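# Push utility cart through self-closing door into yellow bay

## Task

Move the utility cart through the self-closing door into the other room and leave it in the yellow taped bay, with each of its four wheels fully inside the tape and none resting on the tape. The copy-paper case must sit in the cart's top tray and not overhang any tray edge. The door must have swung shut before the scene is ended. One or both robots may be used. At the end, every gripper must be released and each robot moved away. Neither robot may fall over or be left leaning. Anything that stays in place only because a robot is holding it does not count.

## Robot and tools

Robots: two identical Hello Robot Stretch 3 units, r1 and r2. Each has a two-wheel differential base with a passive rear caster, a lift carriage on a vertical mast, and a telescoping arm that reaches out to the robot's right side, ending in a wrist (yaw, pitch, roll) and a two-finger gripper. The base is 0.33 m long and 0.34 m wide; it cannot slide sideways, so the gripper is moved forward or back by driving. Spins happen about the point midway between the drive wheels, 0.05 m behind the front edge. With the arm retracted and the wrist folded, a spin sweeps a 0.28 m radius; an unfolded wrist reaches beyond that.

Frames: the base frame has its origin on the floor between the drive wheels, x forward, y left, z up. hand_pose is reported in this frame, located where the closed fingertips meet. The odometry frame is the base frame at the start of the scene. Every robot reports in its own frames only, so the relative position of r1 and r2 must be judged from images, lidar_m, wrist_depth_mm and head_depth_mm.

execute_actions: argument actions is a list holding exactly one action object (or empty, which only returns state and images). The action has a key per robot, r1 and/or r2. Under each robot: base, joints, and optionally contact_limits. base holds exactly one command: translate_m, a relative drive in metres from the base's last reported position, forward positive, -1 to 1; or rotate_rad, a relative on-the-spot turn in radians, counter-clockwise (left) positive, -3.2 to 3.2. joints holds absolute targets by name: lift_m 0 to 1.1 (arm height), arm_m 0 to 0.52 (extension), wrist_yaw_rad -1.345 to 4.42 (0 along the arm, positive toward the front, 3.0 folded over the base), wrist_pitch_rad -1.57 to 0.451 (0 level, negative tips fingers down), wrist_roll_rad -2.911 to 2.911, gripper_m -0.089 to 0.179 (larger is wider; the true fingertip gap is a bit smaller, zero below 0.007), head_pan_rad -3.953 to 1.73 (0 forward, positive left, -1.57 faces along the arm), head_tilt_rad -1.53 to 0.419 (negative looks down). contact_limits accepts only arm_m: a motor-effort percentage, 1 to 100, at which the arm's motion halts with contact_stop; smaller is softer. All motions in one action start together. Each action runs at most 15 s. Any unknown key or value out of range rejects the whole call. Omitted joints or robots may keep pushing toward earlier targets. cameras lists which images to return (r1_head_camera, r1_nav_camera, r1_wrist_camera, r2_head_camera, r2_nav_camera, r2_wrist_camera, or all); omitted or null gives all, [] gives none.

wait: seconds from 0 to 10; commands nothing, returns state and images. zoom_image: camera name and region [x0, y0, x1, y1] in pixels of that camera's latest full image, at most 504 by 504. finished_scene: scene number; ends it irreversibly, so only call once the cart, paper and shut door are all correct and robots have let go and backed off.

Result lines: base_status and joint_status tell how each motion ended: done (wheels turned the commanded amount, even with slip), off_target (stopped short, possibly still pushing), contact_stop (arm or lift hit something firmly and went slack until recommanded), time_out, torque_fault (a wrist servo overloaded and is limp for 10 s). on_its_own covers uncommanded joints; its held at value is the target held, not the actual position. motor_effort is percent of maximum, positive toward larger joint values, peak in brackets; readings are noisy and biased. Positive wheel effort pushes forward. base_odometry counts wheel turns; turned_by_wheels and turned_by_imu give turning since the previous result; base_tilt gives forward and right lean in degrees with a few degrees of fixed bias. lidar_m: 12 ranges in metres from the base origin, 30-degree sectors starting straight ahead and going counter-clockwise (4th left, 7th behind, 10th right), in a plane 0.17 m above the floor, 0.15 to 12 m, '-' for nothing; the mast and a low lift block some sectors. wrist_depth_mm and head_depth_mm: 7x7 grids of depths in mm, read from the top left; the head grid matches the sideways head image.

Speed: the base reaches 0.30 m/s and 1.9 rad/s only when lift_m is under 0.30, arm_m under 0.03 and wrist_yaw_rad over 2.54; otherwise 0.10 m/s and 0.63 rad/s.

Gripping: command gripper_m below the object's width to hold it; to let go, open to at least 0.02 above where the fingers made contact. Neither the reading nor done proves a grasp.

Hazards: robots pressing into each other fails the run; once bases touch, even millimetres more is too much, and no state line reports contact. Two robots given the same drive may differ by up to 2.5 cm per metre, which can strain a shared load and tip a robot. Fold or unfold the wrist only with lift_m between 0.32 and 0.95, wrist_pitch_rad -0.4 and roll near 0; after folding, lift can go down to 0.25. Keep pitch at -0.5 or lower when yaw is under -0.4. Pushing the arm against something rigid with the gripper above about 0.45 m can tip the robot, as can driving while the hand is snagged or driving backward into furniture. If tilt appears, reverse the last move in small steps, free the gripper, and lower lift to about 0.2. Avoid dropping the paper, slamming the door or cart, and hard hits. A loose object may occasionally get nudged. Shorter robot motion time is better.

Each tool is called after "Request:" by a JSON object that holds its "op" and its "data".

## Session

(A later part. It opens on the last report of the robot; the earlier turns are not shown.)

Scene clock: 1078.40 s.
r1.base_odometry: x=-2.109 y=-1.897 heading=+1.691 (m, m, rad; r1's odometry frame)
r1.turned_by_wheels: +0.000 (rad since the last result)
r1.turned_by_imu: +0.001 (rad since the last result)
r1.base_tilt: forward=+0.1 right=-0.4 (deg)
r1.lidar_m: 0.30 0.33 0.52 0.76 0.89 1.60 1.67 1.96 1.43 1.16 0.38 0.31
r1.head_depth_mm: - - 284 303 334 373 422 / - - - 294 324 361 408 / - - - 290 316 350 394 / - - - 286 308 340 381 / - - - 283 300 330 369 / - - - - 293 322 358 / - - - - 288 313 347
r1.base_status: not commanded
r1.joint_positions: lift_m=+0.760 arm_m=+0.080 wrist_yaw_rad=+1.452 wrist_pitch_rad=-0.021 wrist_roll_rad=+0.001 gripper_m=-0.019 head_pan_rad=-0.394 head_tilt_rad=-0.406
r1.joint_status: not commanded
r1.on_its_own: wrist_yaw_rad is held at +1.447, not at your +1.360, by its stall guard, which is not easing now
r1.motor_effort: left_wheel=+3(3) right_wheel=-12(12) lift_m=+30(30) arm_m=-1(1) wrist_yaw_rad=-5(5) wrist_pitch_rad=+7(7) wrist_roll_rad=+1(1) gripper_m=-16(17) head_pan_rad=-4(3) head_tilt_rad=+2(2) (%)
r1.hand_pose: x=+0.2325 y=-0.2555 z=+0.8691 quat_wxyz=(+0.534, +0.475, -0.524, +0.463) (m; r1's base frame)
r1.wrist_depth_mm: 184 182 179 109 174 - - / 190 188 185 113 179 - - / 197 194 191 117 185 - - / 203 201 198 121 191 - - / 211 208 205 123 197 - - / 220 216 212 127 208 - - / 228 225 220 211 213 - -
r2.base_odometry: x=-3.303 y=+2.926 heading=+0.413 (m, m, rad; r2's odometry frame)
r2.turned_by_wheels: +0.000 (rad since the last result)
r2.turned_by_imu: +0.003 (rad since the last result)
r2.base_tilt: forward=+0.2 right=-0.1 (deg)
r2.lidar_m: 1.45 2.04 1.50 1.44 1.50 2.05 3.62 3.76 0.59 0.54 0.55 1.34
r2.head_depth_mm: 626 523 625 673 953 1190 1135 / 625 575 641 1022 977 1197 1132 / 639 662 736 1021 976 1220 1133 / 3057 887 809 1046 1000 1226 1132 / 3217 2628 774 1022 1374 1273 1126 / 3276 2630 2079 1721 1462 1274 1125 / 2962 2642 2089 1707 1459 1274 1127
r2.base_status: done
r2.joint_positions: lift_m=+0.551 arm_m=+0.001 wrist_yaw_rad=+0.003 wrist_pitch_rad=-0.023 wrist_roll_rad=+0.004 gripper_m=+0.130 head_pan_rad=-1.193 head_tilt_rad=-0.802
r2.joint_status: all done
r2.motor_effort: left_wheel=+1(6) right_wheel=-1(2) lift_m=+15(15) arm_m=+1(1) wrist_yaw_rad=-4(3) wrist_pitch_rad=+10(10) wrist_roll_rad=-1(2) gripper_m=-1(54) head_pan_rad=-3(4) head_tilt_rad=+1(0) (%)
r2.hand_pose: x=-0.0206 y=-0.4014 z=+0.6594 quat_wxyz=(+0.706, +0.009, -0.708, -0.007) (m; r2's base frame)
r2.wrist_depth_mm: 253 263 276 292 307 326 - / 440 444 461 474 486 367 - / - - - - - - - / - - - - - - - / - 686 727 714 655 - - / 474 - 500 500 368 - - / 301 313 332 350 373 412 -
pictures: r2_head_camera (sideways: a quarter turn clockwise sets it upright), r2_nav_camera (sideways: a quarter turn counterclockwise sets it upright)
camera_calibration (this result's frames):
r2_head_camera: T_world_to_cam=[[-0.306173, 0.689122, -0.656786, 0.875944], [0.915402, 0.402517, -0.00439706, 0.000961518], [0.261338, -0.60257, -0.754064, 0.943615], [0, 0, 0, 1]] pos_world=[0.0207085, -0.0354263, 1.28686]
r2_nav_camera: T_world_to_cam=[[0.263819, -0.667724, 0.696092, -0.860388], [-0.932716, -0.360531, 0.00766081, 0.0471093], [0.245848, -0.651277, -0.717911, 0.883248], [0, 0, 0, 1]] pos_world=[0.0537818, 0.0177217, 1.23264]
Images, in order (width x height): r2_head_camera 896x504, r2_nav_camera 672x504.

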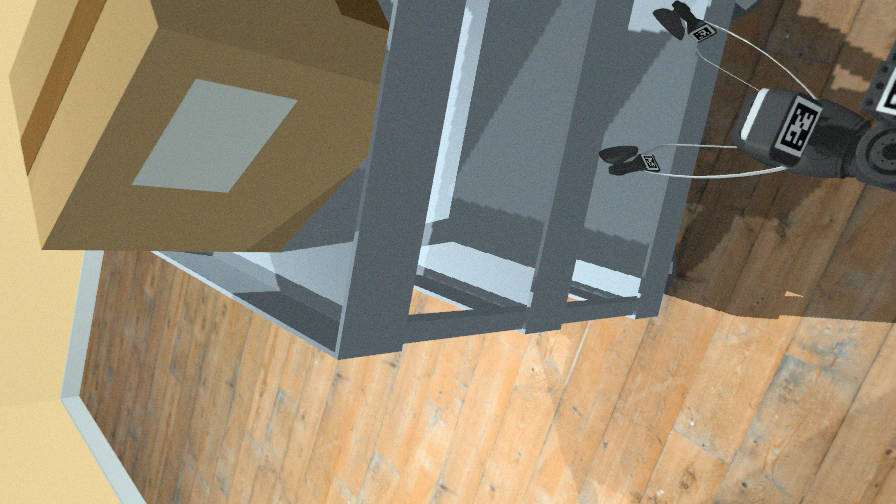

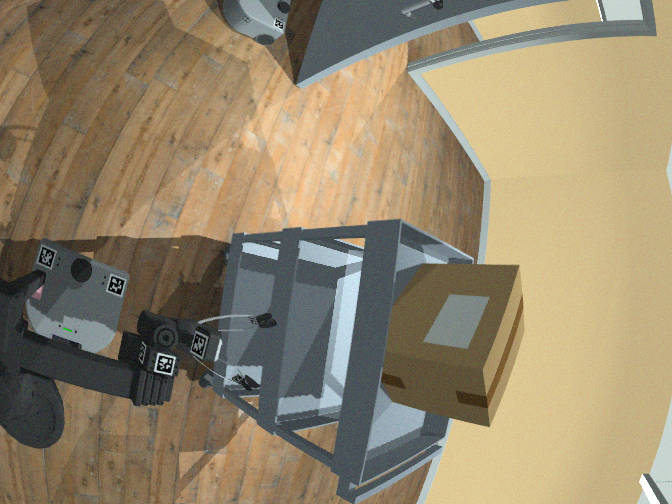

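Request:
{"op": "execute_actions", "data": {"actions": [{"r2":{"base":{"translate_m":0.34},"joints":{"head_pan_rad":-1.57}}}], "cameras": ["r2_head_camera","r2_wrist_camera"]}}

Scene clock: 1083.20 s.
r1.base_odometry: x=-2.109 y=-1.897 heading=+1.691 (m, m, rad; r1's odometry frame)
r1.turned_by_wheels: +0.000 (rad since the last result)
r1.turned_by_imu: +0.000 (rad since the last result)
r1.base_tilt: forward=+0.1 right=-0.4 (deg)
r1.lidar_m: 0.30 0.33 0.51 0.76 0.89 1.60 1.67 1.95 1.09 1.16 0.38 0.30
r1.head_depth_mm: - - 284 302 334 373 421 / - - - 295 325 361 407 / - - - 290 316 350 394 / - - - 286 308 340 381 / - - - 283 300 331 369 / - - - - 293 322 358 / - - - - 289 313 347
r1.base_status: not commanded
r1.joint_positions: lift_m=+0.760 arm_m=+0.080 wrist_yaw_rad=+1.452 wrist_pitch_rad=-0.021 wrist_roll_rad=+0.001 gripper_m=-0.019 head_pan_rad=-0.394 head_tilt_rad=-0.406
r1.joint_status: not commanded
r1.on_its_own: wrist_yaw_rad is held at +1.447, not at your +1.360, by its stall guard, which is not easing now
r1.motor_effort: left_wheel=+3(3) right_wheel=-12(12) lift_m=+30(30) arm_m=-1(1) wrist_yaw_rad=-4(4) wrist_pitch_rad=+7(7) wrist_roll_rad=+1(1) gripper_m=-16(17) head_pan_rad=-4(4) head_tilt_rad=+3(2) (%)
r1.hand_pose: x=+0.2325 y=-0.2555 z=+0.8691 quat_wxyz=(+0.534, +0.475, -0.524, +0.463) (m; r1's base frame)
r1.wrist_depth_mm: 185 182 180 109 174 - - / 191 189 186 113 179 - - / 196 195 191 117 185 - - / 204 201 198 121 192 - - / 212 209 204 123 197 - - / 219 216 212 127 208 - - / 228 225 219 211 213 - -
r2.base_odometry: x=-2.992 y=+3.063 heading=+0.413 (m, m, rad; r2's odometry frame)
r2.turned_by_wheels: +0.000 (rad since the last result)
r2.turned_by_imu: +0.002 (rad since the last result)
r2.base_tilt: forward=+0.2 right=-0.1 (deg)
r2.lidar_m: 1.11 1.95 1.50 1.44 1.50 2.05 3.96 0.83 0.54 0.50 2.67 1.05
r2.head_depth_mm: 625 609 685 1025 1006 1236 1139 / 624 655 743 1023 977 1210 1169 / 2745 710 779 682 956 1212 - / 2910 958 893 1156 1342 1255 1130 / 2927 2623 2083 1723 1466 1276 1130 / 2907 2632 2075 1712 1460 1271 1127 / 2932 2644 2068 1725 1464 1272 1124
r2.base_status: done
r2.joint_positions: lift_m=+0.551 arm_m=+0.001 wrist_yaw_rad=+0.003 wrist_pitch_rad=-0.023 wrist_roll_rad=+0.004 gripper_m=+0.130 head_pan_rad=-1.563 head_tilt_rad=-0.802
r2.joint_status: all done
r2.motor_effort: left_wheel=+1(8) right_wheel=-1(4) lift_m=+15(15) arm_m=+1(0) wrist_yaw_rad=-4(4) wrist_pitch_rad=+10(10) wrist_roll_rad=-2(2) gripper_m=+0(0) head_pan_rad=-4(27) head_tilt_rad=+1(1) (%)
r2.hand_pose: x=-0.0207 y=-0.4014 z=+0.6594 quat_wxyz=(+0.706, +0.009, -0.708, -0.007) (m; r2's base frame)
r2.wrist_depth_mm: - - - 246 255 271 288 / - - - 301 485 500 521 / - - - 677 - - - / - - - 695 - - - / - - - 521 721 702 640 / - - - 359 495 523 488 / - - - 299 312 332 362
pictures: r2_head_camera (sideways: a quarter turn clockwise sets it upright), r2_wrist_camera
camera_calibration (this result's frames):
r2_head_camera: T_world_to_cam=[[-0.0362874, 0.753203, -0.656786, 0.874298], [0.999009, 0.0442955, -0.00439706, 0.00045151], [0.0257808, -0.656295, -0.754064, 0.945052], [0, 0, 0, 1]] pos_world=[0.00691076, -0.0383115, 1.28686]
r2_wrist_camera: T_world_to_cam=[[-0.998843, 0.0473125, 0.00859657, -0.0175891], [0.0000997864, 0.18081, -0.983518, 0.758542], [-0.0480871, -0.982379, -0.180605, -0.109203], [0, 0, 0, 1]] pos_world=[-0.0228957, -0.243598, 0.726468]
Images, in order (width x height): r2_head_camera 896x504, r2_wrist_camera 644x364.

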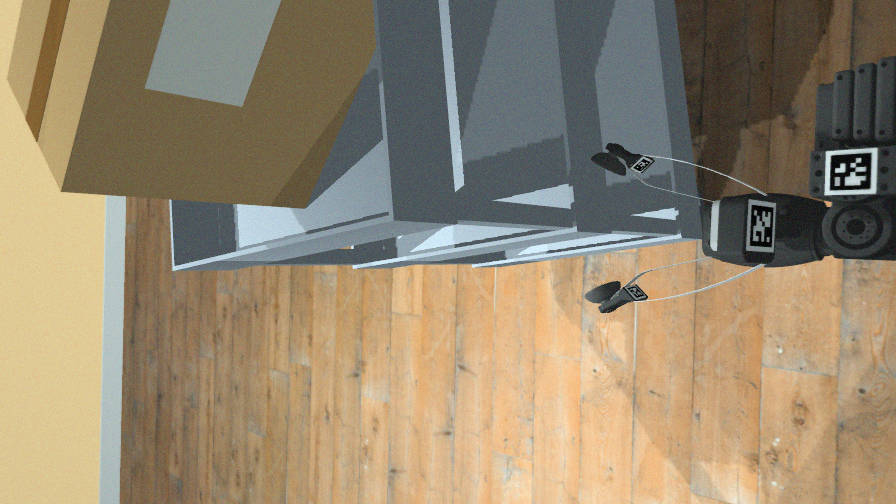

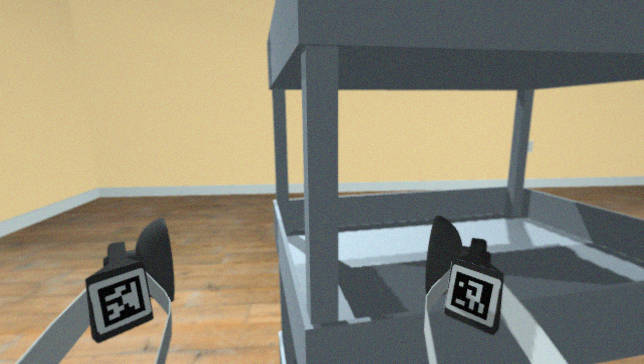

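Request:
{"op": "execute_actions", "data": {"actions": [{"r2":{"joints":{"arm_m":0.11}}}], "cameras": ["r2_wrist_camera"]}}

Scene clock: 1085.43 s.
r1.base_odometry: x=-2.109 y=-1.897 heading=+1.691 (m, m, rad; r1's odometry frame)
r1.turned_by_wheels: +0.000 (rad since the last result)
r1.turned_by_imu: +0.000 (rad since the last result)
r1.base_tilt: forward=+0.1 right=-0.4 (deg)
r1.lidar_m: 0.30 0.33 0.51 0.76 0.89 1.60 1.67 1.96 1.10 1.16 0.38 0.30
r1.head_depth_mm: - - 284 302 334 373 421 / - - - 295 325 361 407 / - - - 290 315 350 394 / - - - 286 307 340 381 / - - - 283 300 331 369 / - - - - 293 322 358 / - - - - 288 313 347
r1.base_status: not commanded
r1.joint_positions: lift_m=+0.760 arm_m=+0.080 wrist_yaw_rad=+1.452 wrist_pitch_rad=-0.021 wrist_roll_rad=+0.001 gripper_m=-0.019 head_pan_rad=-0.394 head_tilt_rad=-0.406
r1.joint_status: not commanded
r1.on_its_own: wrist_yaw_rad is held at +1.447, not at your +1.360, by its stall guard, which is not easing now
r1.motor_effort: left_wheel=+3(3) right_wheel=-12(12) lift_m=+30(30) arm_m=-1(1) wrist_yaw_rad=-5(5) wrist_pitch_rad=+7(7) wrist_roll_rad=+0(0) gripper_m=-17(17) head_pan_rad=-3(4) head_tilt_rad=+2(3) (%)
r1.hand_pose: x=+0.2325 y=-0.2555 z=+0.8691 quat_wxyz=(+0.534, +0.475, -0.524, +0.463) (m; r1's base frame)
r1.wrist_depth_mm: 184 182 179 109 174 - - / 190 188 185 113 179 - - / 198 194 191 117 185 - - / 203 201 198 121 191 - - / 211 208 205 123 197 - - / 218 216 213 127 208 - - / 228 224 220 212 212 - -
r2.base_odometry: x=-2.992 y=+3.063 heading=+0.413 (m, m, rad; r2's odometry frame)
r2.turned_by_wheels: +0.000 (rad since the last result)
r2.turned_by_imu: +0.000 (rad since the last result)
r2.base_tilt: forward=+0.2 right=-0.1 (deg)
r2.lidar_m: 1.11 1.95 1.49 1.44 1.50 2.06 3.96 0.83 0.54 0.50 2.67 1.05
r2.head_depth_mm: 624 609 686 1021 1003 1237 1137 / 625 654 741 1025 976 1201 - / 2759 709 781 680 954 - 1117 / 2898 959 890 1154 1364 1276 1127 / 2930 2649 2073 1712 1458 1279 1126 / 2922 2623 2085 1722 1470 1277 1127 / 2932 2632 2095 1704 1464 1275 1126
r2.base_status: not commanded
r2.joint_positions: lift_m=+0.551 arm_m=+0.110 wrist_yaw_rad=+0.002 wrist_pitch_rad=-0.023 wrist_roll_rad=+0.004 gripper_m=+0.130 head_pan_rad=-1.563 head_tilt_rad=-0.802
r2.joint_status: all done
r2.motor_effort: left_wheel=+1(1) right_wheel=-1(1) lift_m=+15(15) arm_m=+4(4) wrist_yaw_rad=-3(3) wrist_pitch_rad=+10(10) wrist_roll_rad=-1(1) gripper_m=+0(0) head_pan_rad=-4(3) head_tilt_rad=+0(1) (%)
r2.hand_pose: x=-0.0209 y=-0.5103 z=+0.6594 quat_wxyz=(+0.706, +0.009, -0.708, -0.008) (m; r2's base frame)
r2.wrist_depth_mm: - - - 147 197 200 203 / - - - 152 490 501 528 / - - - 156 - - - / - - - 163 - - - / - - - 170 668 694 617 / - - - 179 502 521 491 / - - - 190 379 363 380
pictures: r2_wrist_camera
camera_calibration (this result's frames):
r2_wrist_camera: T_world_to_cam=[[-0.99881, 0.0479982, 0.00859678, -0.0122636], [0.00022371, 0.180809, -0.983518, 0.778227], [-0.0487615, -0.982346, -0.180605, -0.216148], [0, 0, 0, 1]] pos_world=[-0.0229628, -0.352454, 0.726468]
Images, in order (width x height): r2_wrist_camera 644x364.

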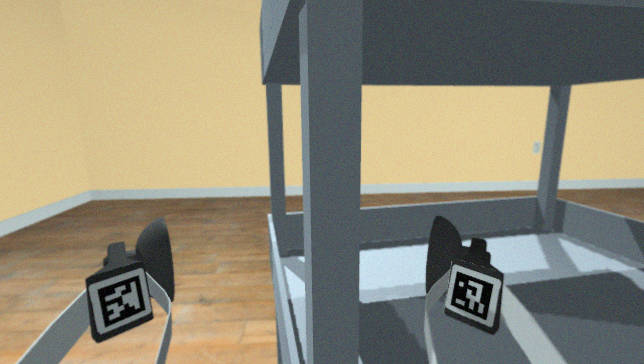

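Request:
{"op": "execute_actions", "data": {"actions": [{"r2":{"joints":{"arm_m":0.16}}}], "cameras": []}}

Request:
{"op": "execute_actions", "data": {"actions": [{"r2":{"joints":{"gripper_m":0.005}}}], "cameras": []}}

Request:
{"op": "execute_actions", "data": {"actions": [{"r2":{"joints":{"arm_m":0.28},"contact_limits":{"arm_m":35}}}], "cameras": ["r2_head_camera"]}}

Scene clock: 1087.07 s.
r1.base_odometry: x=-2.109 y=-1.897 heading=+1.691 (m, m, rad; r1's odometry frame)
r1.turned_by_wheels: +0.000 (rad since the last result)
r1.turned_by_imu: +0.000 (rad since the last result)
r1.base_tilt: forward=+0.1 right=-0.4 (deg)
r1.lidar_m: 0.30 0.33 0.51 0.76 0.89 1.60 1.67 1.96 1.10 1.16 0.37 0.31
r1.head_depth_mm: - - 284 302 334 373 422 / - - - 295 324 361 408 / - - - 290 316 350 393 / - - - 286 308 340 381 / - - - 283 300 331 370 / - - - - 293 322 358 / - - - - 289 313 348
r1.base_status: not commanded
r1.joint_positions: lift_m=+0.760 arm_m=+0.080 wrist_yaw_rad=+1.452 wrist_pitch_rad=-0.021 wrist_roll_rad=+0.001 gripper_m=-0.019 head_pan_rad=-0.394 head_tilt_rad=-0.406
r1.joint_status: not commanded
r1.on_its_own: wrist_yaw_rad is held at +1.447, not at your +1.360, by its stall guard, which is not easing now
r1.motor_effort: left_wheel=+3(3) right_wheel=-12(12) lift_m=+30(30) arm_m=-1(1) wrist_yaw_rad=-5(4) wrist_pitch_rad=+7(7) wrist_roll_rad=+1(0) gripper_m=-16(18) head_pan_rad=-4(4) head_tilt_rad=+2(1) (%)
r1.hand_pose: x=+0.2325 y=-0.2555 z=+0.8691 quat_wxyz=(+0.534, +0.475, -0.524, +0.463) (m; r1's base frame)
r1.wrist_depth_mm: 184 182 179 109 175 - - / 190 187 185 113 179 - - / 197 194 191 117 185 - - / 204 201 197 120 190 - - / 212 208 205 123 198 - - / 219 216 212 127 208 - - / 228 225 220 211 212 - -
r2.base_odometry: x=-2.992 y=+3.063 heading=+0.413 (m, m, rad; r2's odometry frame)
r2.turned_by_wheels: +0.000 (rad since the last result)
r2.turned_by_imu: +0.000 (rad since the last result)
r2.base_tilt: forward=+0.2 right=+0.0 (deg)
r2.lidar_m: 1.11 1.95 1.49 1.44 1.50 2.05 3.96 0.83 0.54 0.50 2.66 1.04
r2.head_depth_mm: 625 610 685 1023 997 1234 1131 / 624 656 742 1021 975 1240 - / 2773 710 780 677 953 - 1132 / 2887 957 891 1153 1414 1253 1128 / 2927 2636 2085 1717 1467 1277 1130 / 2909 2638 2075 1717 1465 1273 1131 / 2917 2618 2081 1712 1462 1269 1127
r2.base_status: not commanded
r2.joint_positions: lift_m=+0.551 arm_m=+0.160 wrist_yaw_rad=+0.002 wrist_pitch_rad=-0.023 wrist_roll_rad=+0.004 gripper_m=+0.130 head_pan_rad=-1.563 head_tilt_rad=-0.802
r2.joint_status: all done
r2.motor_effort: left_wheel=+1(1) right_wheel=-1(1) lift_m=+15(15) arm_m=+4(1) wrist_yaw_rad=-4(3) wrist_pitch_rad=+10(10) wrist_roll_rad=-1(1) gripper_m=+0(1) head_pan_rad=-3(3) head_tilt_rad=+0(1) (%)
r2.hand_pose: x=-0.0209 y=-0.5603 z=+0.6594 quat_wxyz=(+0.706, +0.009, -0.708, -0.008) (m; r2's base frame)
r2.wrist_depth_mm: - - - 100 178 201 204 / - - - 103 382 509 527 / - - - 107 - - - / - - - 110 - - - / - - - 114 616 654 624 / - - - 118 465 529 490 / - - - 123 363 362 378
pictures: none
No camera images: the call's "cameras" was empty. Leave "cameras" out to get every camera's image.

Scene clock: 1088.80 s.
r1.base_odometry: x=-2.109 y=-1.897 heading=+1.691 (m, m, rad; r1's odometry frame)
r1.turned_by_wheels: +0.000 (rad since the last result)
r1.turned_by_imu: +0.000 (rad since the last result)
r1.base_tilt: forward=+0.1 right=-0.4 (deg)
r1.lidar_m: 0.30 0.33 0.52 0.76 0.89 1.60 1.67 1.96 1.09 1.16 0.37 0.30
r1.head_depth_mm: - - 284 302 334 372 422 / - - - 295 324 361 408 / - - - 290 316 350 394 / - - - 286 308 340 381 / - - - 283 300 331 369 / - - - - 293 322 358 / - - - - 288 313 347
r1.base_status: not commanded
r1.joint_positions: lift_m=+0.760 arm_m=+0.080 wrist_yaw_rad=+1.452 wrist_pitch_rad=-0.021 wrist_roll_rad=+0.001 gripper_m=-0.019 head_pan_rad=-0.394 head_tilt_rad=-0.406
r1.joint_status: not commanded
r1.on_its_own: wrist_yaw_rad is held at +1.447, not at your +1.360, by its stall guard, which is not easing now
r1.motor_effort: left_wheel=+3(4) right_wheel=-12(12) lift_m=+30(30) arm_m=-1(1) wrist_yaw_rad=-5(4) wrist_pitch_rad=+7(7) wrist_roll_rad=+1(0) gripper_m=-18(16) head_pan_rad=-5(5) head_tilt_rad=+3(3) (%)
r1.hand_pose: x=+0.2325 y=-0.2555 z=+0.8691 quat_wxyz=(+0.534, +0.475, -0.524, +0.463) (m; r1's base frame)
r1.wrist_depth_mm: 185 183 179 109 174 - - / 191 188 185 113 179 - - / 197 194 191 117 185 - - / 204 200 198 120 191 - - / 211 208 204 123 197 - - / 219 215 213 127 208 - - / 228 223 219 211 212 - -
r2.base_odometry: x=-2.992 y=+3.063 heading=+0.413 (m, m, rad; r2's odometry frame)
r2.turned_by_wheels: -0.001 (rad since the last result)
r2.turned_by_imu: -0.001 (rad since the last result)
r2.base_tilt: forward=+0.1 right=-0.1 (deg)
r2.lidar_m: 1.11 1.95 1.50 1.44 1.50 2.05 3.95 0.83 0.54 0.50 2.67 1.05
r2.head_depth_mm: 625 610 682 1028 1000 1237 1133 / 625 654 742 1021 977 1233 - / 2739 710 780 679 954 - 1132 / 2892 961 893 1155 1419 1252 1128 / 2948 2646 2078 1713 1465 1277 1128 / 2914 2625 2073 1724 1463 1271 1127 / 2909 2637 2071 1718 1462 1274 1127
r2.base_status: not commanded
r2.joint_positions: lift_m=+0.551 arm_m=+0.160 wrist_yaw_rad=-0.044 wrist_pitch_rad=-0.023 wrist_roll_rad=+0.003 gripper_m=+0.006 head_pan_rad=-1.563 head_tilt_rad=-0.802
r2.joint_status: all done
r2.on_its_own: right_wheel is at rest, and its effort (+20) is outside its rest range (-18 to +18); wrist_yaw_rad is at rest, and its effort (+51) is outside its rest range (-12 to +12)
r2.motor_effort: left_wheel=-8(9) right_wheel=+20(21) lift_m=+15(15) arm_m=+3(3) wrist_yaw_rad=+51(51) wrist_pitch_rad=+10(10) wrist_roll_rad=-1(2) gripper_m=-24(99) head_pan_rad=-4(2) head_tilt_rad=+1(1) (%)
r2.hand_pose: x=-0.0326 y=-0.5600 z=+0.6594 quat_wxyz=(+0.706, -0.007, -0.708, -0.024) (m; r2's base frame)
r2.wrist_depth_mm: - - - 101 198 201 204 / - - - 104 492 504 521 / - - - 108 - - - / - - - 111 - - - / - - - 114 643 680 601 / - - - 118 512 496 496 / - - - 122 380 378 378
pictures: none
No camera images: the call's "cameras" was empty. Leave "cameras" out to get every camera's image.

Scene clock: 1091.20 s.
r1.base_odometry: x=-2.109 y=-1.897 heading=+1.691 (m, m, rad; r1's odometry frame)
r1.turned_by_wheels: +0.000 (rad since the last result)
r1.turned_by_imu: +0.000 (rad since the last result)
r1.base_tilt: forward=+0.1 right=-0.4 (deg)
r1.lidar_m: 0.30 0.33 0.52 0.76 0.89 1.60 1.67 1.96 1.10 1.18 0.38 0.30
r1.head_depth_mm: - - 284 302 333 373 421 / - - - 295 324 361 407 / - - - 290 316 350 394 / - - - 286 308 340 380 / - - - 283 300 331 369 / - - - - 293 322 358 / - - - - 289 313 347
r1.base_status: not commanded
r1.joint_positions: lift_m=+0.760 arm_m=+0.080 wrist_yaw_rad=+1.452 wrist_pitch_rad=-0.021 wrist_roll_rad=+0.001 gripper_m=-0.019 head_pan_rad=-0.394 head_tilt_rad=-0.406
r1.joint_status: not commanded
r1.on_its_own: wrist_yaw_rad is held at +1.447, not at your +1.360, by its stall guard, which is not easing now
r1.motor_effort: left_wheel=+3(3) right_wheel=-12(12) lift_m=+30(30) arm_m=-2(1) wrist_yaw_rad=-5(4) wrist_pitch_rad=+7(7) wrist_roll_rad=+1(1) gripper_m=-17(16) head_pan_rad=-4(4) head_tilt_rad=+2(3) (%)
r1.hand_pose: x=+0.2325 y=-0.2555 z=+0.8691 quat_wxyz=(+0.534, +0.475, -0.524, +0.463) (m; r1's base frame)
r1.wrist_depth_mm: 184 182 180 109 174 - - / 191 188 185 113 179 - - / 197 195 191 117 185 - - / 204 200 197 121 191 - - / 212 209 204 122 197 - - / 218 216 212 127 208 - - / 227 224 221 212 212 - -
r2.base_odometry: x=-2.992 y=+3.063 heading=+0.413 (m, m, rad; r2's odometry frame)
r2.turned_by_wheels: +0.001 (rad since the last result)
r2.turned_by_imu: +0.001 (rad since the last result)
r2.base_tilt: forward=+0.2 right=-0.1 (deg)
r2.lidar_m: 1.11 1.95 1.50 1.44 1.50 2.05 3.95 4.11 0.65 0.62 2.67 1.04
r2.head_depth_mm: 656 687 740 1103 1250 1277 1135 / 692 747 759 1100 1228 1290 - / 767 839 760 1098 - 1274 1133 / 2921 2449 1971 1677 1437 1271 1128 / 2939 2638 2081 1719 1467 1276 1128 / 2916 2628 2074 1717 1459 1280 1130 / 2907 2594 2089 1714 1460 1272 1123
r2.base_status: not commanded
r2.joint_positions: lift_m=+0.551 arm_m=+0.279 wrist_yaw_rad=-0.002 wrist_pitch_rad=-0.022 wrist_roll_rad=-0.001 gripper_m=+0.006 head_pan_rad=-1.563 head_tilt_rad=-0.802
r2.joint_status: all done
r2.motor_effort: left_wheel=+3(14) right_wheel=-5(26) lift_m=+15(16) arm_m=+5(9) wrist_yaw_rad=-2(54) wrist_pitch_rad=+9(10) wrist_roll_rad=+0(1) gripper_m=-21(26) head_pan_rad=-2(3) head_tilt_rad=+0(0) (%)
r2.contact_limits: arm_m 35 (drawing in: default 14, maximum 24; extending or still: default 22, maximum 35)
r2.hand_pose: x=-0.0220 y=-0.6801 z=+0.6597 quat_wxyz=(+0.708, +0.007, -0.706, -0.009) (m; r2's base frame)
r2.wrist_depth_mm: - - - 100 198 199 201 / - - - 103 486 493 503 / - - - 106 - - - / - - - 109 - - - / - - - 112 605 601 601 / - - - 116 512 494 491 / - - - 120 382 378 379
pictures: r2_head_camera (sideways: a quarter turn clockwise sets it upright)
camera_calibration (this result's frames):
r2_head_camera: T_world_to_cam=[[-0.036265, 0.753204, -0.656786, 0.874298], [0.99901, 0.0442657, -0.00439706, 0.000451508], [0.0257612, -0.656296, -0.754064, 0.945052], [0, 0, 0, 1]] pos_world=[0.00690962, -0.0383115, 1.28686]
Images, in order (width x height): r2_head_camera 896x504.

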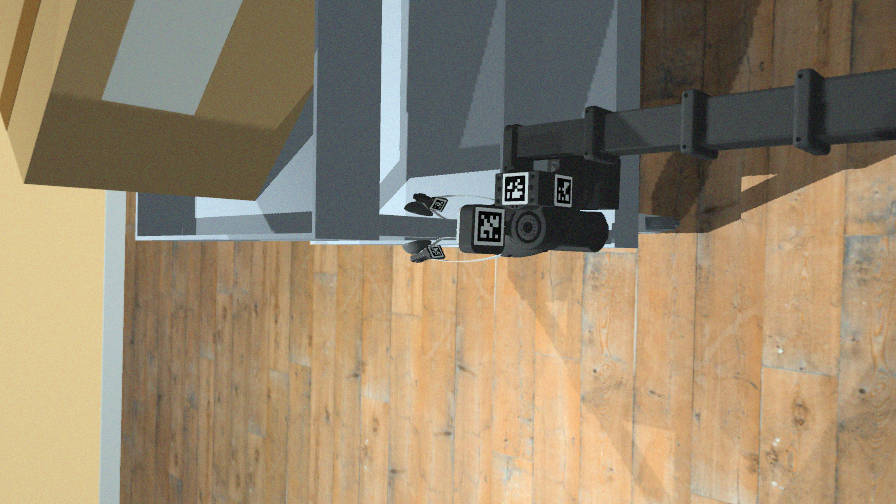

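Request:
{"op": "execute_actions", "data": {"actions": [{"r2":{"joints":{"arm_m":0.40,"head_pan_rad":-1.9},"contact_limits":{"arm_m":35}}}], "cameras": ["r2_head_camera","r2_nav_camera"]}}

Scene clock: 1093.83 s.
r1.base_odometry: x=-2.109 y=-1.897 heading=+1.691 (m, m, rad; r1's odometry frame)
r1.turned_by_wheels: +0.000 (rad since the last result)
r1.turned_by_imu: +0.000 (rad since the last result)
r1.base_tilt: forward=+0.1 right=-0.5 (deg)
r1.lidar_m: 0.30 0.33 0.51 0.76 0.89 1.61 1.67 1.96 1.10 1.21 0.38 0.30
r1.head_depth_mm: - - 284 302 334 372 422 / - - - 295 324 361 408 / - - - 290 316 350 394 / - - - 286 308 340 381 / - - - 283 300 331 369 / - - - - 293 322 357 / - - - - 289 314 347
r1.base_status: not commanded
r1.joint_positions: lift_m=+0.760 arm_m=+0.080 wrist_yaw_rad=+1.452 wrist_pitch_rad=-0.021 wrist_roll_rad=+0.001 gripper_m=-0.019 head_pan_rad=-0.394 head_tilt_rad=-0.406
r1.joint_status: not commanded
r1.on_its_own: wrist_yaw_rad is held at +1.447, not at your +1.360, by its stall guard, which is not easing now
r1.motor_effort: left_wheel=+3(3) right_wheel=-12(12) lift_m=+30(30) arm_m=-1(1) wrist_yaw_rad=-5(5) wrist_pitch_rad=+7(7) wrist_roll_rad=+1(0) gripper_m=-18(16) head_pan_rad=-4(4) head_tilt_rad=+2(3) (%)
r1.hand_pose: x=+0.2325 y=-0.2555 z=+0.8691 quat_wxyz=(+0.534, +0.475, -0.524, +0.463) (m; r1's base frame)
r1.wrist_depth_mm: 184 182 179 109 173 - - / 191 188 184 113 180 - - / 197 195 190 117 185 - - / 204 200 196 120 192 - - / 211 209 204 123 197 - - / 220 216 212 127 208 - - / 227 225 220 211 212 - -
r2.base_odometry: x=-2.992 y=+3.063 heading=+0.414 (m, m, rad; r2's odometry frame)
r2.turned_by_wheels: +0.000 (rad since the last result)
r2.turned_by_imu: +0.001 (rad since the last result)
r2.base_tilt: forward=+0.2 right=-0.1 (deg)
r2.lidar_m: 1.11 1.95 1.50 1.44 1.49 2.05 3.95 4.12 0.76 0.74 2.67 1.04
r2.head_depth_mm: 3268 965 1918 1681 1463 1283 1137 / 3129 1029 1252 1266 1406 1279 1136 / 756 861 1258 1189 1402 1303 - / 705 793 1219 1154 1387 1252 1127 / 735 842 1216 1169 1369 1273 1130 / 782 911 820 1584 1406 1271 1130 / 2732 2359 2018 1705 1460 1270 1128
r2.base_status: not commanded
r2.joint_positions: lift_m=+0.551 arm_m=+0.399 wrist_yaw_rad=+0.061 wrist_pitch_rad=-0.021 wrist_roll_rad=-0.002 gripper_m=+0.006 head_pan_rad=-1.893 head_tilt_rad=-0.802
r2.joint_status: all done
r2.on_its_own: wrist_yaw_rad is held at +0.053, not at your +0.000, by its stall guard, which is not easing now
r2.motor_effort: left_wheel=+5(16) right_wheel=-8(26) lift_m=+15(15) arm_m=+5(9) wrist_yaw_rad=-9(46) wrist_pitch_rad=+9(9) wrist_roll_rad=+1(0) gripper_m=-23(25) head_pan_rad=-4(27) head_tilt_rad=+0(0) (%)
r2.contact_limits: arm_m 35 (drawing in: default 14, maximum 24; extending or still: default 22, maximum 35)
r2.hand_pose: x=-0.0059 y=-0.7996 z=+0.6600 quat_wxyz=(+0.708, +0.029, -0.706, +0.014) (m; r2's base frame)
r2.wrist_depth_mm: - - - 98 197 198 200 / - - - 101 480 488 494 / - - - 104 - - - / - - - 107 - - - / - - - 110 570 562 561 / - - - 113 499 497 499 / - - - 118 378 380 379
pictures: r2_head_camera (sideways: a quarter turn clockwise sets it upright), r2_nav_camera (sideways: a quarter turn counterclockwise sets it upright)
camera_calibration (this result's frames):
r2_head_camera: T_world_to_cam=[[0.209713, 0.724329, -0.656786, 0.872798], [0.959469, -0.281779, -0.00439706, 0.000692709], [-0.188254, -0.629244, -0.754064, 0.946358], [0, 0, 0, 1]] pos_world=[-0.00554616, -0.0365075, 1.28686]
r2_nav_camera: T_world_to_cam=[[-0.228325, -0.680678, 0.696092, -0.857386], [-0.945667, 0.325047, 0.00766081, 0.0471883], [-0.231477, -0.656522, -0.717911, 0.886159], [0, 0, 0, 1]] pos_world=[0.053987, -0.0171594, 1.23264]
Images, in order (width x height): r2_head_camera 896x504, r2_nav_camera 672x504.

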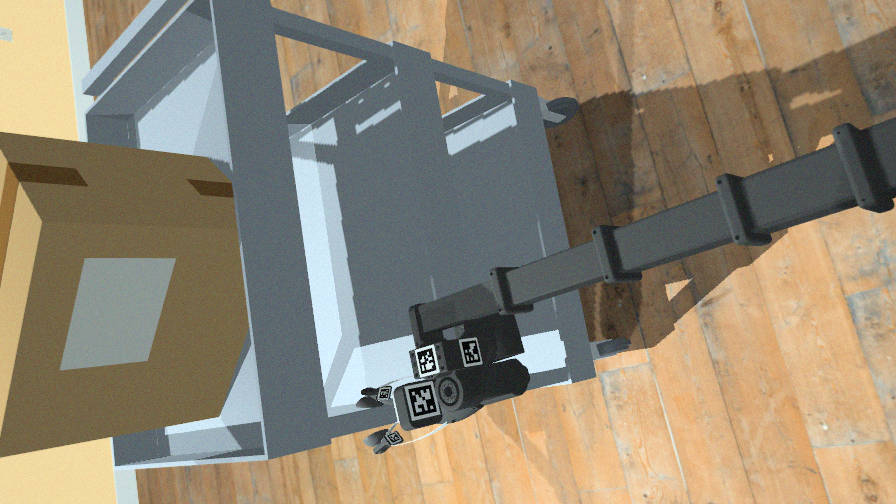

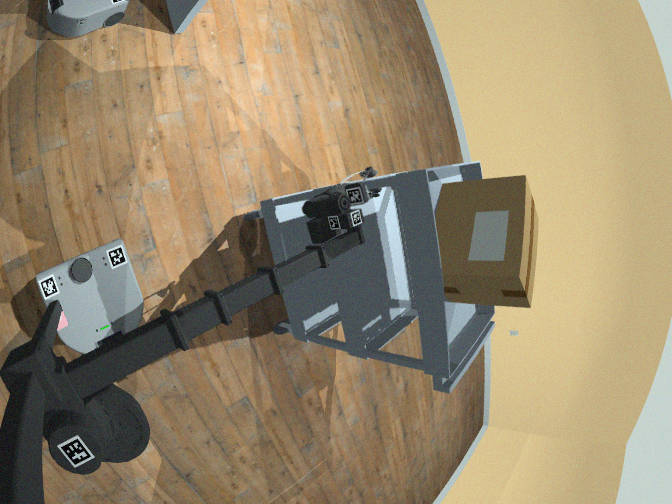

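Request:
{"op": "execute_actions", "data": {"actions": [{"r2":{"joints":{"gripper_m":0.13}}}], "cameras": []}}

Request:
{"op": "execute_actions", "data": {"actions": [{"r2":{"joints":{"arm_m":0.0,"head_pan_rad":0,"head_tilt_rad":-0.8}}}], "cameras": []}}

Request:
{"op": "execute_actions", "data": {"actions": [{"r2":{"joints":{"wrist_pitch_rad":-0.4,"wrist_yaw_rad":3.0,"gripper_m":0.0},"base":{"translate_m":-0.3}}}], "cameras": []}}

Request:
{"op": "execute_actions", "data": {"actions": [{"r2":{"joints":{"lift_m":0.25},"base":{"translate_m":-0.8}}}], "cameras": []}}

Request:
{"op": "execute_actions", "data": {"actions": [{"r2":{"base":{"rotate_rad":-1.57}}}], "cameras": []}}

Request:
{"op": "execute_actions", "data": {"actions": [{"r2":{"base":{"translate_m":0.87}}}], "cameras": []}}

Request:
{"op": "execute_actions", "data": {"actions": [{"r2":{"base":{"rotate_rad":1.5},"joints":{"lift_m":0.45}}}], "cameras": ["r2_head_camera"]}}

Scene clock: 1096.13 s.
r1.base_odometry: x=-2.109 y=-1.897 heading=+1.691 (m, m, rad; r1's odometry frame)
r1.turned_by_wheels: +0.000 (rad since the last result)
r1.turned_by_imu: +0.000 (rad since the last result)
r1.base_tilt: forward=+0.1 right=-0.4 (deg)
r1.lidar_m: 0.30 0.33 0.52 0.76 0.89 1.60 1.67 1.96 1.10 1.21 0.38 0.30
r1.head_depth_mm: - - 284 303 333 373 421 / - - - 295 324 361 407 / - - - 290 316 351 394 / - - - 286 307 341 381 / - - - 283 300 331 369 / - - - - 293 322 357 / - - - - 289 313 347
r1.base_status: not commanded
r1.joint_positions: lift_m=+0.760 arm_m=+0.080 wrist_yaw_rad=+1.452 wrist_pitch_rad=-0.021 wrist_roll_rad=+0.001 gripper_m=-0.019 head_pan_rad=-0.394 head_tilt_rad=-0.406
r1.joint_status: not commanded
r1.on_its_own: wrist_yaw_rad is held at +1.447, not at your +1.360, by its stall guard, which is not easing now
r1.motor_effort: left_wheel=+3(3) right_wheel=-12(12) lift_m=+30(30) arm_m=-1(1) wrist_yaw_rad=-4(5) wrist_pitch_rad=+7(7) wrist_roll_rad=+0(1) gripper_m=-17(17) head_pan_rad=-4(4) head_tilt_rad=+2(2) (%)
r1.hand_pose: x=+0.2325 y=-0.2555 z=+0.8691 quat_wxyz=(+0.534, +0.475, -0.524, +0.463) (m; r1's base frame)
r1.wrist_depth_mm: 184 182 179 109 173 - - / 191 188 185 113 179 - - / 197 194 191 117 185 - - / 204 201 198 121 190 - - / 211 207 204 123 197 - - / 219 216 212 127 209 - - / 228 224 219 211 212 - -
r2.base_odometry: x=-2.992 y=+3.063 heading=+0.413 (m, m, rad; r2's odometry frame)
r2.turned_by_wheels: +0.000 (rad since the last result)
r2.turned_by_imu: +0.000 (rad since the last result)
r2.base_tilt: forward=+0.2 right=-0.1 (deg)
r2.lidar_m: 1.11 1.95 1.50 1.44 1.50 2.05 3.95 4.11 0.76 0.74 2.67 1.04
r2.head_depth_mm: 3264 963 1908 1690 1469 1279 1132 / 3088 1027 1247 1263 1412 1280 1135 / 756 860 1257 1184 1408 1300 - / 706 793 1219 1155 1381 1251 1132 / 736 840 1219 1181 1367 1274 1128 / 779 911 821 1597 1399 1276 1130 / 2723 2353 2016 1715 1464 1272 1129
r2.base_status: not commanded
r2.joint_positions: lift_m=+0.551 arm_m=+0.400 wrist_yaw_rad=+0.056 wrist_pitch_rad=-0.021 wrist_roll_rad=-0.002 gripper_m=+0.130 head_pan_rad=-1.893 head_tilt_rad=-0.802
r2.joint_status: all done
r2.on_its_own: wrist_yaw_rad is held at +0.053, not at your +0.000, by its stall guard, which is not easing now
r2.motor_effort: left_wheel=+2(5) right_wheel=-1(8) lift_m=+15(15) arm_m=+4(5) wrist_yaw_rad=-5(12) wrist_pitch_rad=+9(9) wrist_roll_rad=+1(0) gripper_m=+0(97) head_pan_rad=-2(3) head_tilt_rad=+1(0) (%)
r2.hand_pose: x=-0.0072 y=-0.7999 z=+0.6600 quat_wxyz=(+0.708, +0.027, -0.706, +0.012) (m; r2's base frame)
r2.wrist_depth_mm: - - - 97 199 200 201 / - - - 100 482 492 501 / - - - 103 - - - / - - - 107 - - - / - - - 110 574 565 556 / - - - 114 498 530 491 / - - - 118 383 364 378
pictures: none
No camera images: the call's "cameras" was empty. Leave "cameras" out to get every camera's image.

Scene clock: 1100.27 s.
r1.base_odometry: x=-2.109 y=-1.897 heading=+1.691 (m, m, rad; r1's odometry frame)
r1.turned_by_wheels: +0.000 (rad since the last result)
r1.turned_by_imu: +0.000 (rad since the last result)
r1.base_tilt: forward=+0.1 right=-0.4 (deg)
r1.lidar_m: 0.30 0.33 0.52 0.76 0.89 1.61 1.67 1.96 1.09 1.21 0.38 0.30
r1.head_depth_mm: - - 284 302 333 373 421 / - - - 295 324 361 408 / - - - 290 316 351 393 / - - - 286 308 341 381 / - - - 283 300 330 369 / - - - - 293 322 358 / - - - - 289 313 347
r1.base_status: not commanded
r1.joint_positions: lift_m=+0.760 arm_m=+0.080 wrist_yaw_rad=+1.452 wrist_pitch_rad=-0.021 wrist_roll_rad=+0.001 gripper_m=-0.019 head_pan_rad=-0.394 head_tilt_rad=-0.406
r1.joint_status: not commanded
r1.on_its_own: wrist_yaw_rad is held at +1.447, not at your +1.360, by its stall guard, which is not easing now
r1.motor_effort: left_wheel=+3(3) right_wheel=-12(12) lift_m=+30(30) arm_m=-1(1) wrist_yaw_rad=-4(4) wrist_pitch_rad=+7(7) wrist_roll_rad=+1(1) gripper_m=-17(17) head_pan_rad=-4(4) head_tilt_rad=+3(3) (%)
r1.hand_pose: x=+0.2325 y=-0.2555 z=+0.8691 quat_wxyz=(+0.534, +0.475, -0.524, +0.463) (m; r1's base frame)
r1.wrist_depth_mm: 184 183 179 109 174 - - / 190 188 185 113 180 - - / 197 195 191 117 185 - - / 204 201 197 121 192 - - / 211 209 205 123 198 - - / 219 216 213 127 208 - - / 228 225 220 211 213 - -
r2.base_odometry: x=-2.992 y=+3.063 heading=+0.413 (m, m, rad; r2's odometry frame)
r2.turned_by_wheels: +0.000 (rad since the last result)
r2.turned_by_imu: +0.001 (rad since the last result)
r2.base_tilt: forward=+0.1 right=-0.1 (deg)
r2.lidar_m: 1.11 1.95 1.50 1.44 1.50 2.05 3.97 4.10 0.76 0.74 2.67 1.05
r2.head_depth_mm: 1379 814 1548 1606 1470 1282 1135 / 1013 1824 1970 1728 1476 1281 1135 / 966 1791 1977 1515 1438 1281 1135 / 1551 1888 2042 1550 1470 1275 1130 / 1636 1875 2052 1731 1466 1277 1127 / 1647 1888 2049 1708 1461 1274 1130 / 1648 1880 2055 1718 1460 1274 1131
r2.base_status: not commanded
r2.joint_positions: lift_m=+0.551 arm_m=+0.001 wrist_yaw_rad=+0.054 wrist_pitch_rad=-0.021 wrist_roll_rad=-0.002 gripper_m=+0.130 head_pan_rad=-0.007 head_tilt_rad=-0.802
r2.joint_status: all done
r2.on_its_own: wrist_yaw_rad is held at +0.053, not at your +0.000, by its stall guard, which is not easing now
r2.motor_effort: left_wheel=+2(2) right_wheel=-1(1) lift_m=+15(15) arm_m=-2(0) wrist_yaw_rad=-3(5) wrist_pitch_rad=+9(9) wrist_roll_rad=+1(1) gripper_m=-1(1) head_pan_rad=+3(41) head_tilt_rad=+0(2) (%)
r2.hand_pose: x=-0.0076 y=-0.4014 z=+0.6600 quat_wxyz=(+0.708, +0.027, -0.706, +0.012) (m; r2's base frame)
r2.wrist_depth_mm: - - - 472 457 458 445 / - - - 492 469 468 483 / - - - - - - - / - - - 981 969 943 - / - - - 530 619 719 645 / - - - 555 539 513 518 / - - - 884 879 828 -
pictures: none
No camera images: the call's "cameras" was empty. Leave "cameras" out to get every camera's image.

Scene clock: 1104.37 s.
r1.base_odometry: x=-2.109 y=-1.897 heading=+1.691 (m, m, rad; r1's odometry frame)
r1.turned_by_wheels: +0.000 (rad since the last result)
r1.turned_by_imu: +0.000 (rad since the last result)
r1.base_tilt: forward=+0.2 right=-0.4 (deg)
r1.lidar_m: 0.30 0.33 0.52 0.76 0.89 1.60 1.67 1.96 1.39 1.21 0.38 0.30
r1.head_depth_mm: - - 284 302 334 373 421 / - - - 295 324 361 407 / - - - 290 315 350 393 / - - - 286 307 340 381 / - - - 283 300 331 369 / - - - - 293 322 357 / - - - - 288 313 348
r1.base_status: not commanded
r1.joint_positions: lift_m=+0.760 arm_m=+0.080 wrist_yaw_rad=+1.452 wrist_pitch_rad=-0.021 wrist_roll_rad=+0.001 gripper_m=-0.019 head_pan_rad=-0.394 head_tilt_rad=-0.406
r1.joint_status: not commanded
r1.on_its_own: wrist_yaw_rad is held at +1.447, not at your +1.360, by its stall guard, which is not easing now
r1.motor_effort: left_wheel=+3(3) right_wheel=-12(12) lift_m=+30(30) arm_m=-1(2) wrist_yaw_rad=-5(4) wrist_pitch_rad=+7(7) wrist_roll_rad=+0(0) gripper_m=-17(17) head_pan_rad=-4(4) head_tilt_rad=+3(2) (%)
r1.hand_pose: x=+0.2325 y=-0.2555 z=+0.8691 quat_wxyz=(+0.534, +0.475, -0.524, +0.463) (m; r1's base frame)
r1.wrist_depth_mm: 184 182 180 109 174 - - / 190 187 185 114 179 - - / 197 194 191 117 185 - - / 205 201 198 121 192 - - / 211 208 204 123 198 - - / 220 216 213 127 208 - - / 228 223 220 211 213 - -
r2.base_odometry: x=-3.267 y=+2.942 heading=+0.413 (m, m, rad; r2's odometry frame)
r2.turned_by_wheels: +0.000 (rad since the last result)
r2.turned_by_imu: +0.000 (rad since the last result)
r2.base_tilt: forward=+0.2 right=-0.1 (deg)
r2.lidar_m: 1.41 2.04 1.50 1.44 1.50 2.05 3.65 3.81 0.74 0.72 0.76 1.31
r2.head_depth_mm: 1388 1578 1632 1653 1465 1282 1140 / 1035 2051 2031 1705 1471 1280 1136 / 1387 2146 1794 1648 1472 1279 1131 / 1899 2187 2095 1684 1466 1276 1131 / 1910 2182 2088 1725 1466 1277 1130 / 1908 2182 2093 1711 1460 1278 1129 / 1910 2183 2093 1717 1457 1274 1124
r2.base_status: done
r2.joint_positions: lift_m=+0.551 arm_m=+0.001 wrist_yaw_rad=+2.997 wrist_pitch_rad=-0.413 wrist_roll_rad=-0.002 gripper_m=+0.000 head_pan_rad=-0.007 head_tilt_rad=-0.802
r2.joint_status: all done
r2.motor_effort: left_wheel=+2(5) right_wheel=+0(6) lift_m=+15(15) arm_m=-1(2) wrist_yaw_rad=+2(2) wrist_pitch_rad=+6(8) wrist_roll_rad=+1(1) gripper_m=-4(98) head_pan_rad=+3(3) head_tilt_rad=+0(1) (%)
r2.hand_pose: x=+0.0111 y=+0.0766 z=+0.5645 quat_wxyz=(+0.195, +0.700, +0.095, +0.681) (m; r2's base frame)
r2.wrist_depth_mm: - - - - - - - / - - - - - - - / - - - - - - - / - - - - - - - / 979 960 - - - - - / 838 820 - - 834 856 859 / 717 718 722 730 728 733 735
pictures: none
No camera images: the call's "cameras" was empty. Leave "cameras" out to get every camera's image.

Scene clock: 1110.23 s.
r1.base_odometry: x=-2.109 y=-1.897 heading=+1.691 (m, m, rad; r1's odometry frame)
r1.turned_by_wheels: +0.000 (rad since the last result)
r1.turned_by_imu: +0.001 (rad since the last result)
r1.base_tilt: forward=+0.1 right=-0.4 (deg)
r1.lidar_m: 0.30 0.33 0.52 0.76 0.89 1.60 1.67 1.96 2.19 1.21 0.38 0.30
r1.head_depth_mm: - - 284 302 334 373 422 / - - - 295 324 361 407 / - - - 290 316 350 394 / - - - 286 308 340 381 / - - - 283 300 331 369 / - - - - 293 322 358 / - - - - 289 313 347
r1.base_status: not commanded
r1.joint_positions: lift_m=+0.760 arm_m=+0.080 wrist_yaw_rad=+1.452 wrist_pitch_rad=-0.021 wrist_roll_rad=+0.001 gripper_m=-0.019 head_pan_rad=-0.394 head_tilt_rad=-0.406
r1.joint_status: not commanded
r1.on_its_own: wrist_yaw_rad is held at +1.447, not at your +1.360, by its stall guard, which is not easing now
r1.motor_effort: left_wheel=+3(4) right_wheel=-12(12) lift_m=+30(30) arm_m=-1(1) wrist_yaw_rad=-4(5) wrist_pitch_rad=+7(7) wrist_roll_rad=+1(1) gripper_m=-17(16) head_pan_rad=-5(4) head_tilt_rad=+3(3) (%)
r1.hand_pose: x=+0.2325 y=-0.2555 z=+0.8691 quat_wxyz=(+0.534, +0.475, -0.524, +0.463) (m; r1's base frame)
r1.wrist_depth_mm: 184 182 179 109 174 - - / 190 189 185 113 180 - - / 197 194 191 117 185 - - / 204 200 198 121 191 - - / 211 208 204 123 198 - - / 219 215 212 127 209 - - / 228 224 220 211 214 - -
r2.base_odometry: x=-3.999 y=+2.621 heading=+0.413 (m, m, rad; r2's odometry frame)
r2.turned_by_wheels: +0.000 (rad since the last result)
r2.turned_by_imu: -0.001 (rad since the last result)
r2.base_tilt: forward=+0.2 right=-0.1 (deg)
r2.lidar_m: 2.17 2.05 1.50 1.44 1.50 2.05 2.84 2.96 3.47 3.34 0.88 1.02
r2.head_depth_mm: 1827 2490 2108 1731 1477 1286 1135 / 2270 2366 2102 1736 1475 1285 1137 / 2554 2467 2101 1722 1466 1275 1130 / 2609 2647 2089 1730 1462 1278 1128 / 2604 2648 2090 1719 1461 1276 1126 / 2614 2640 2083 1719 1466 1275 1132 / 2608 2630 2080 1719 1458 1274 1128
r2.base_status: done
r2.joint_positions: lift_m=+0.251 arm_m=+0.001 wrist_yaw_rad=+2.998 wrist_pitch_rad=-0.414 wrist_roll_rad=-0.002 gripper_m=+0.000 head_pan_rad=-0.007 head_tilt_rad=-0.802
r2.joint_status: all done
r2.motor_effort: left_wheel=+1(9) right_wheel=+0(6) lift_m=+15(16) arm_m=-1(0) wrist_yaw_rad=+1(2) wrist_pitch_rad=+6(6) wrist_roll_rad=+1(0) gripper_m=-3(4) head_pan_rad=+3(3) head_tilt_rad=+0(0) (%)
r2.hand_pose: x=+0.0109 y=+0.0765 z=+0.2642 quat_wxyz=(+0.195, +0.700, +0.096, +0.681) (m; r2's base frame)
r2.wrist_depth_mm: - - - - - - - / - - - - - - - / 875 - 882 884 908 916 921 / 679 - 695 691 688 703 699 / 547 520 570 590 555 566 567 / 475 - - - 472 475 482 / - - - - 402 411 413
pictures: none
No camera images: the call's "cameras" was empty. Leave "cameras" out to get every camera's image.

Scene clock: 1112.40 s.
r1.base_odometry: x=-2.109 y=-1.897 heading=+1.691 (m, m, rad; r1's odometry frame)
r1.turned_by_wheels: +0.000 (rad since the last result)
r1.turned_by_imu: +0.000 (rad since the last result)
r1.base_tilt: forward=+0.1 right=-0.4 (deg)
r1.lidar_m: 0.30 0.33 0.52 0.76 0.89 1.60 1.67 1.96 2.09 1.21 0.37 0.30
r1.head_depth_mm: - - 284 302 333 373 422 / - - - 295 324 361 407 / - - - 290 316 350 394 / - - - 286 307 340 381 / - - - 283 300 331 369 / - - - - 293 322 358 / - - - - 289 313 347
r1.base_status: not commanded
r1.joint_positions: lift_m=+0.760 arm_m=+0.080 wrist_yaw_rad=+1.452 wrist_pitch_rad=-0.021 wrist_roll_rad=+0.001 gripper_m=-0.019 head_pan_rad=-0.394 head_tilt_rad=-0.406
r1.joint_status: not commanded
r1.on_its_own: wrist_yaw_rad is held at +1.447, not at your +1.360, by its stall guard, which is not easing now
r1.motor_effort: left_wheel=+3(3) right_wheel=-12(12) lift_m=+30(30) arm_m=-1(1) wrist_yaw_rad=-5(5) wrist_pitch_rad=+7(7) wrist_roll_rad=+1(0) gripper_m=-17(18) head_pan_rad=-5(4) head_tilt_rad=+2(2) (%)
r1.hand_pose: x=+0.2325 y=-0.2555 z=+0.8691 quat_wxyz=(+0.534, +0.475, -0.524, +0.463) (m; r1's base frame)
r1.wrist_depth_mm: 184 182 179 109 174 - - / 190 188 185 113 179 - - / 197 195 191 117 185 - - / 203 200 198 121 191 - - / 212 208 204 123 197 - - / 219 216 211 127 208 - - / 228 224 220 211 213 - -
r2.base_odometry: x=-3.999 y=+2.621 heading=-1.157 (m, m, rad; r2's odometry frame)
r2.turned_by_wheels: -1.570 (rad since the last result)
r2.turned_by_imu: -1.561 (rad since the last result)
r2.base_tilt: forward=+0.2 right=-0.1 (deg)
r2.lidar_m: 3.33 0.87 1.01 2.12 2.07 1.50 1.44 1.49 2.02 2.84 2.93 3.49
r2.head_depth_mm: 2902 2677 2102 1740 1479 1285 1135 / 2872 2661 2101 1731 1480 1279 1134 / 2906 2694 2106 1725 1467 1281 1133 / 2901 2660 2087 1728 1467 1281 1129 / 2914 2643 2101 1716 1460 1273 1129 / 2921 2644 2094 1722 1467 1274 1127 / 2911 2647 2079 1640 1465 1275 1128
r2.base_status: done
r2.joint_positions: lift_m=+0.251 arm_m=+0.001 wrist_yaw_rad=+2.998 wrist_pitch_rad=-0.414 wrist_roll_rad=-0.002 gripper_m=+0.000 head_pan_rad=-0.007 head_tilt_rad=-0.802
r2.joint_status: not commanded
r2.motor_effort: left_wheel=+2(12) right_wheel=-1(8) lift_m=+15(15) arm_m=-1(1) wrist_yaw_rad=+2(2) wrist_pitch_rad=+6(6) wrist_roll_rad=+1(1) gripper_m=-3(4) head_pan_rad=+2(2) head_tilt_rad=+0(0) (%)
r2.hand_pose: x=+0.0109 y=+0.0765 z=+0.2642 quat_wxyz=(+0.195, +0.700, +0.096, +0.681) (m; r2's base frame)
r2.wrist_depth_mm: - - - - - - - / - - - - - - 720 / 876 - 885 896 919 899 876 / 682 - 683 687 703 706 695 / 546 534 579 589 565 567 565 / 472 - - - 472 471 472 / - - - - 406 410 410
pictures: none
No camera images: the call's "cameras" was empty. Leave "cameras" out to get every camera's image.

Scene clock: 1117.00 s.
r1.base_odometry: x=-2.109 y=-1.897 heading=+1.691 (m, m, rad; r1's odometry frame)
r1.turned_by_wheels: +0.000 (rad since the last result)
r1.turned_by_imu: +0.000 (rad since the last result)
r1.base_tilt: forward=+0.1 right=-0.4 (deg)
r1.lidar_m: 0.30 0.33 0.52 0.76 0.89 1.60 1.67 1.96 3.50 1.21 0.37 0.31
r1.head_depth_mm: - - 284 303 334 373 421 / - - - 295 324 361 407 / - - - 290 316 351 394 / - - - 286 308 340 381 / - - - 283 300 331 369 / - - - - 293 321 358 / - - - - 288 313 347
r1.base_status: not commanded
r1.joint_positions: lift_m=+0.760 arm_m=+0.080 wrist_yaw_rad=+1.452 wrist_pitch_rad=-0.021 wrist_roll_rad=+0.001 gripper_m=-0.019 head_pan_rad=-0.394 head_tilt_rad=-0.406
r1.joint_status: not commanded
r1.on_its_own: wrist_yaw_rad is held at +1.447, not at your +1.360, by its stall guard, which is not easing now
r1.motor_effort: left_wheel=+3(3) right_wheel=-12(12) lift_m=+30(30) arm_m=-1(1) wrist_yaw_rad=-5(5) wrist_pitch_rad=+7(7) wrist_roll_rad=+0(0) gripper_m=-17(17) head_pan_rad=-4(4) head_tilt_rad=+4(3) (%)
r1.hand_pose: x=+0.2325 y=-0.2555 z=+0.8691 quat_wxyz=(+0.534, +0.475, -0.524, +0.463) (m; r1's base frame)
r1.wrist_depth_mm: 185 181 179 109 174 - - / 191 187 185 113 179 - - / 197 194 191 117 185 - - / 204 200 198 121 191 - - / 211 209 204 123 197 - - / 219 216 213 127 208 - - / 228 224 220 211 212 - -
r2.base_odometry: x=-3.649 y=+1.824 heading=-1.156 (m, m, rad; r2's odometry frame)
r2.turned_by_wheels: +0.000 (rad since the last result)
r2.turned_by_imu: +0.004 (rad since the last result)
r2.base_tilt: forward=+0.2 right=-0.1 (deg)
r2.lidar_m: 2.46 2.54 0.52 0.51 0.54 2.42 2.32 2.40 2.95 2.84 2.93 2.56
r2.head_depth_mm: 2139 2411 2117 1734 1470 1280 1135 / 2140 2398 2097 1728 1471 1286 1133 / 2133 2386 2109 1727 1465 1279 1129 / 2141 2408 2094 1728 1469 1273 1129 / 2139 2404 2091 1720 1465 1269 1130 / 2148 2395 2078 1723 1466 1277 1128 / 2145 2395 2072 1712 1458 1279 1128
r2.base_status: done
r2.joint_positions: lift_m=+0.251 arm_m=+0.001 wrist_yaw_rad=+2.998 wrist_pitch_rad=-0.414 wrist_roll_rad=-0.002 gripper_m=+0.000 head_pan_rad=-0.007 head_tilt_rad=-0.802
r2.joint_status: not commanded
r2.motor_effort: left_wheel=+1(12) right_wheel=-1(7) lift_m=+16(15) arm_m=-1(1) wrist_yaw_rad=+1(1) wrist_pitch_rad=+6(6) wrist_roll_rad=+1(0) gripper_m=-3(4) head_pan_rad=+4(2) head_tilt_rad=+1(1) (%)
r2.hand_pose: x=+0.0109 y=+0.0765 z=+0.2642 quat_wxyz=(+0.195, +0.700, +0.096, +0.681) (m; r2's base frame)
r2.wrist_depth_mm: - - - - - - - / - - 778 572 706 - - / 864 - 582 687 861 914 923 / 673 - 685 684 692 699 707 / 547 530 568 601 556 561 564 / 471 - - - 473 474 480 / - - - - 407 408 413
pictures: none
No camera images: the call's "cameras" was empty. Leave "cameras" out to get every camera's image.

Scene clock: 1119.70 s.
r1.base_odometry: x=-2.109 y=-1.897 heading=+1.691 (m, m, rad; r1's odometry frame)
r1.turned_by_wheels: +0.000 (rad since the last result)
r1.turned_by_imu: +0.000 (rad since the last result)
r1.base_tilt: forward=+0.1 right=-0.4 (deg)
r1.lidar_m: 0.30 0.33 0.51 0.76 0.90 1.60 1.67 1.96 3.46 1.21 0.38 0.30
r1.head_depth_mm: - - 284 302 334 373 421 / - - - 295 324 361 407 / - - - 290 316 350 394 / - - - 286 308 340 381 / - - - 283 300 330 369 / - - - - 293 322 358 / - - - - 288 313 347
r1.base_status: not commanded
r1.joint_positions: lift_m=+0.760 arm_m=+0.080 wrist_yaw_rad=+1.452 wrist_pitch_rad=-0.021 wrist_roll_rad=+0.001 gripper_m=-0.019 head_pan_rad=-0.394 head_tilt_rad=-0.406
r1.joint_status: not commanded
r1.on_its_own: wrist_yaw_rad is held at +1.447, not at your +1.360, by its stall guard, which is not easing now
r1.motor_effort: left_wheel=+3(3) right_wheel=-12(12) lift_m=+30(30) arm_m=-1(1) wrist_yaw_rad=-5(5) wrist_pitch_rad=+7(7) wrist_roll_rad=+0(1) gripper_m=-16(17) head_pan_rad=-5(4) head_tilt_rad=+3(2) (%)
r1.hand_pose: x=+0.2325 y=-0.2555 z=+0.8691 quat_wxyz=(+0.534, +0.475, -0.524, +0.463) (m; r1's base frame)
r1.wrist_depth_mm: 184 182 179 109 174 - - / 191 188 185 113 179 - - / 197 194 191 117 185 - - / 204 201 198 121 191 - - / 212 208 204 123 197 - - / 220 216 212 127 208 - - / 226 225 220 211 212 - -
r2.base_odometry: x=-3.649 y=+1.824 heading=+0.343 (m, m, rad; r2's odometry frame)
r2.turned_by_wheels: +1.500 (rad since the last result)
r2.turned_by_imu: +1.494 (rad since the last result)
r2.base_tilt: forward=+0.2 right=-0.1 (deg)
r2.lidar_m: 0.51 0.53 2.45 2.32 2.37 2.99 2.83 2.88 2.60 2.46 2.51 0.53
r2.head_depth_mm: 2679 2682 775 640 1482 1284 1136 / 765 914 815 642 955 1256 1137 / 694 775 811 643 979 1215 1124 / 646 686 767 642 977 1212 1133 / 654 703 785 643 976 1207 1128 / 693 801 797 642 975 1230 1127 / 2580 2625 2025 712 1459 1270 1127
r2.base_status: done
r2.joint_positions: lift_m=+0.449 arm_m=+0.001 wrist_yaw_rad=+2.998 wrist_pitch_rad=-0.415 wrist_roll_rad=-0.002 gripper_m=+0.000 head_pan_rad=-0.007 head_tilt_rad=-0.802
r2.joint_status: all done
r2.motor_effort: left_wheel=-1(7) right_wheel=+2(10) lift_m=+47(51) arm_m=-2(2) wrist_yaw_rad=+3(2) wrist_pitch_rad=+6(6) wrist_roll_rad=+1(0) gripper_m=-3(4) head_pan_rad=+3(3) head_tilt_rad=+1(0) (%)
r2.hand_pose: x=+0.0109 y=+0.0764 z=+0.4627 quat_wxyz=(+0.195, +0.700, +0.096, +0.681) (m; r2's base frame)
r2.wrist_depth_mm: - - - - - - - / - - - - - - - / - - - - - - - / - - - - - - - / 825 814 874 888 867 831 849 / 721 704 - - 723 718 687 / 604 606 617 613 623 619 589
pictures: r2_head_camera (sideways: a quarter turn clockwise sets it upright)
camera_calibration (this result's frames):
r2_head_camera: T_world_to_cam=[[-0.753656, -0.0251888, -0.656786, 0.878674], [-0.0295753, 0.999553, -0.00439706, 0.0067259], [0.656603, 0.0161108, -0.754064, 0.941204], [0, 0, 0, 1]] pos_world=[0.0444193, 0.00024632, 1.28686]
Images, in order (width x height): r2_head_camera 896x504.

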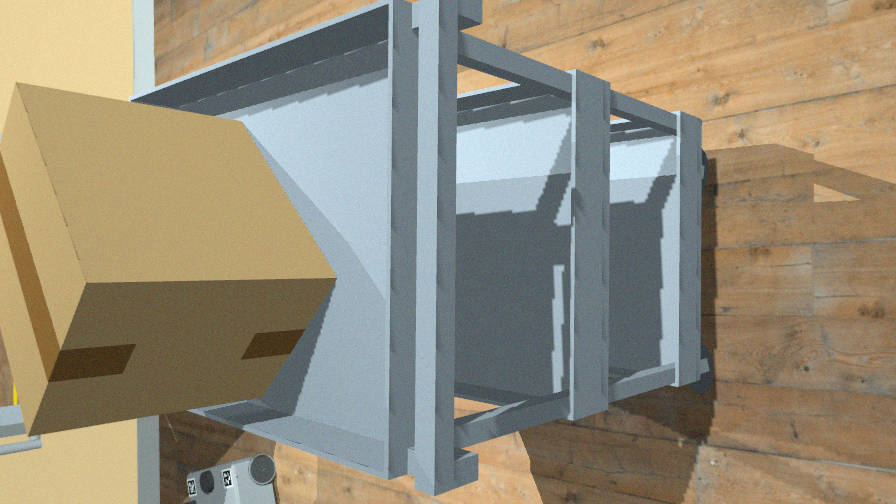

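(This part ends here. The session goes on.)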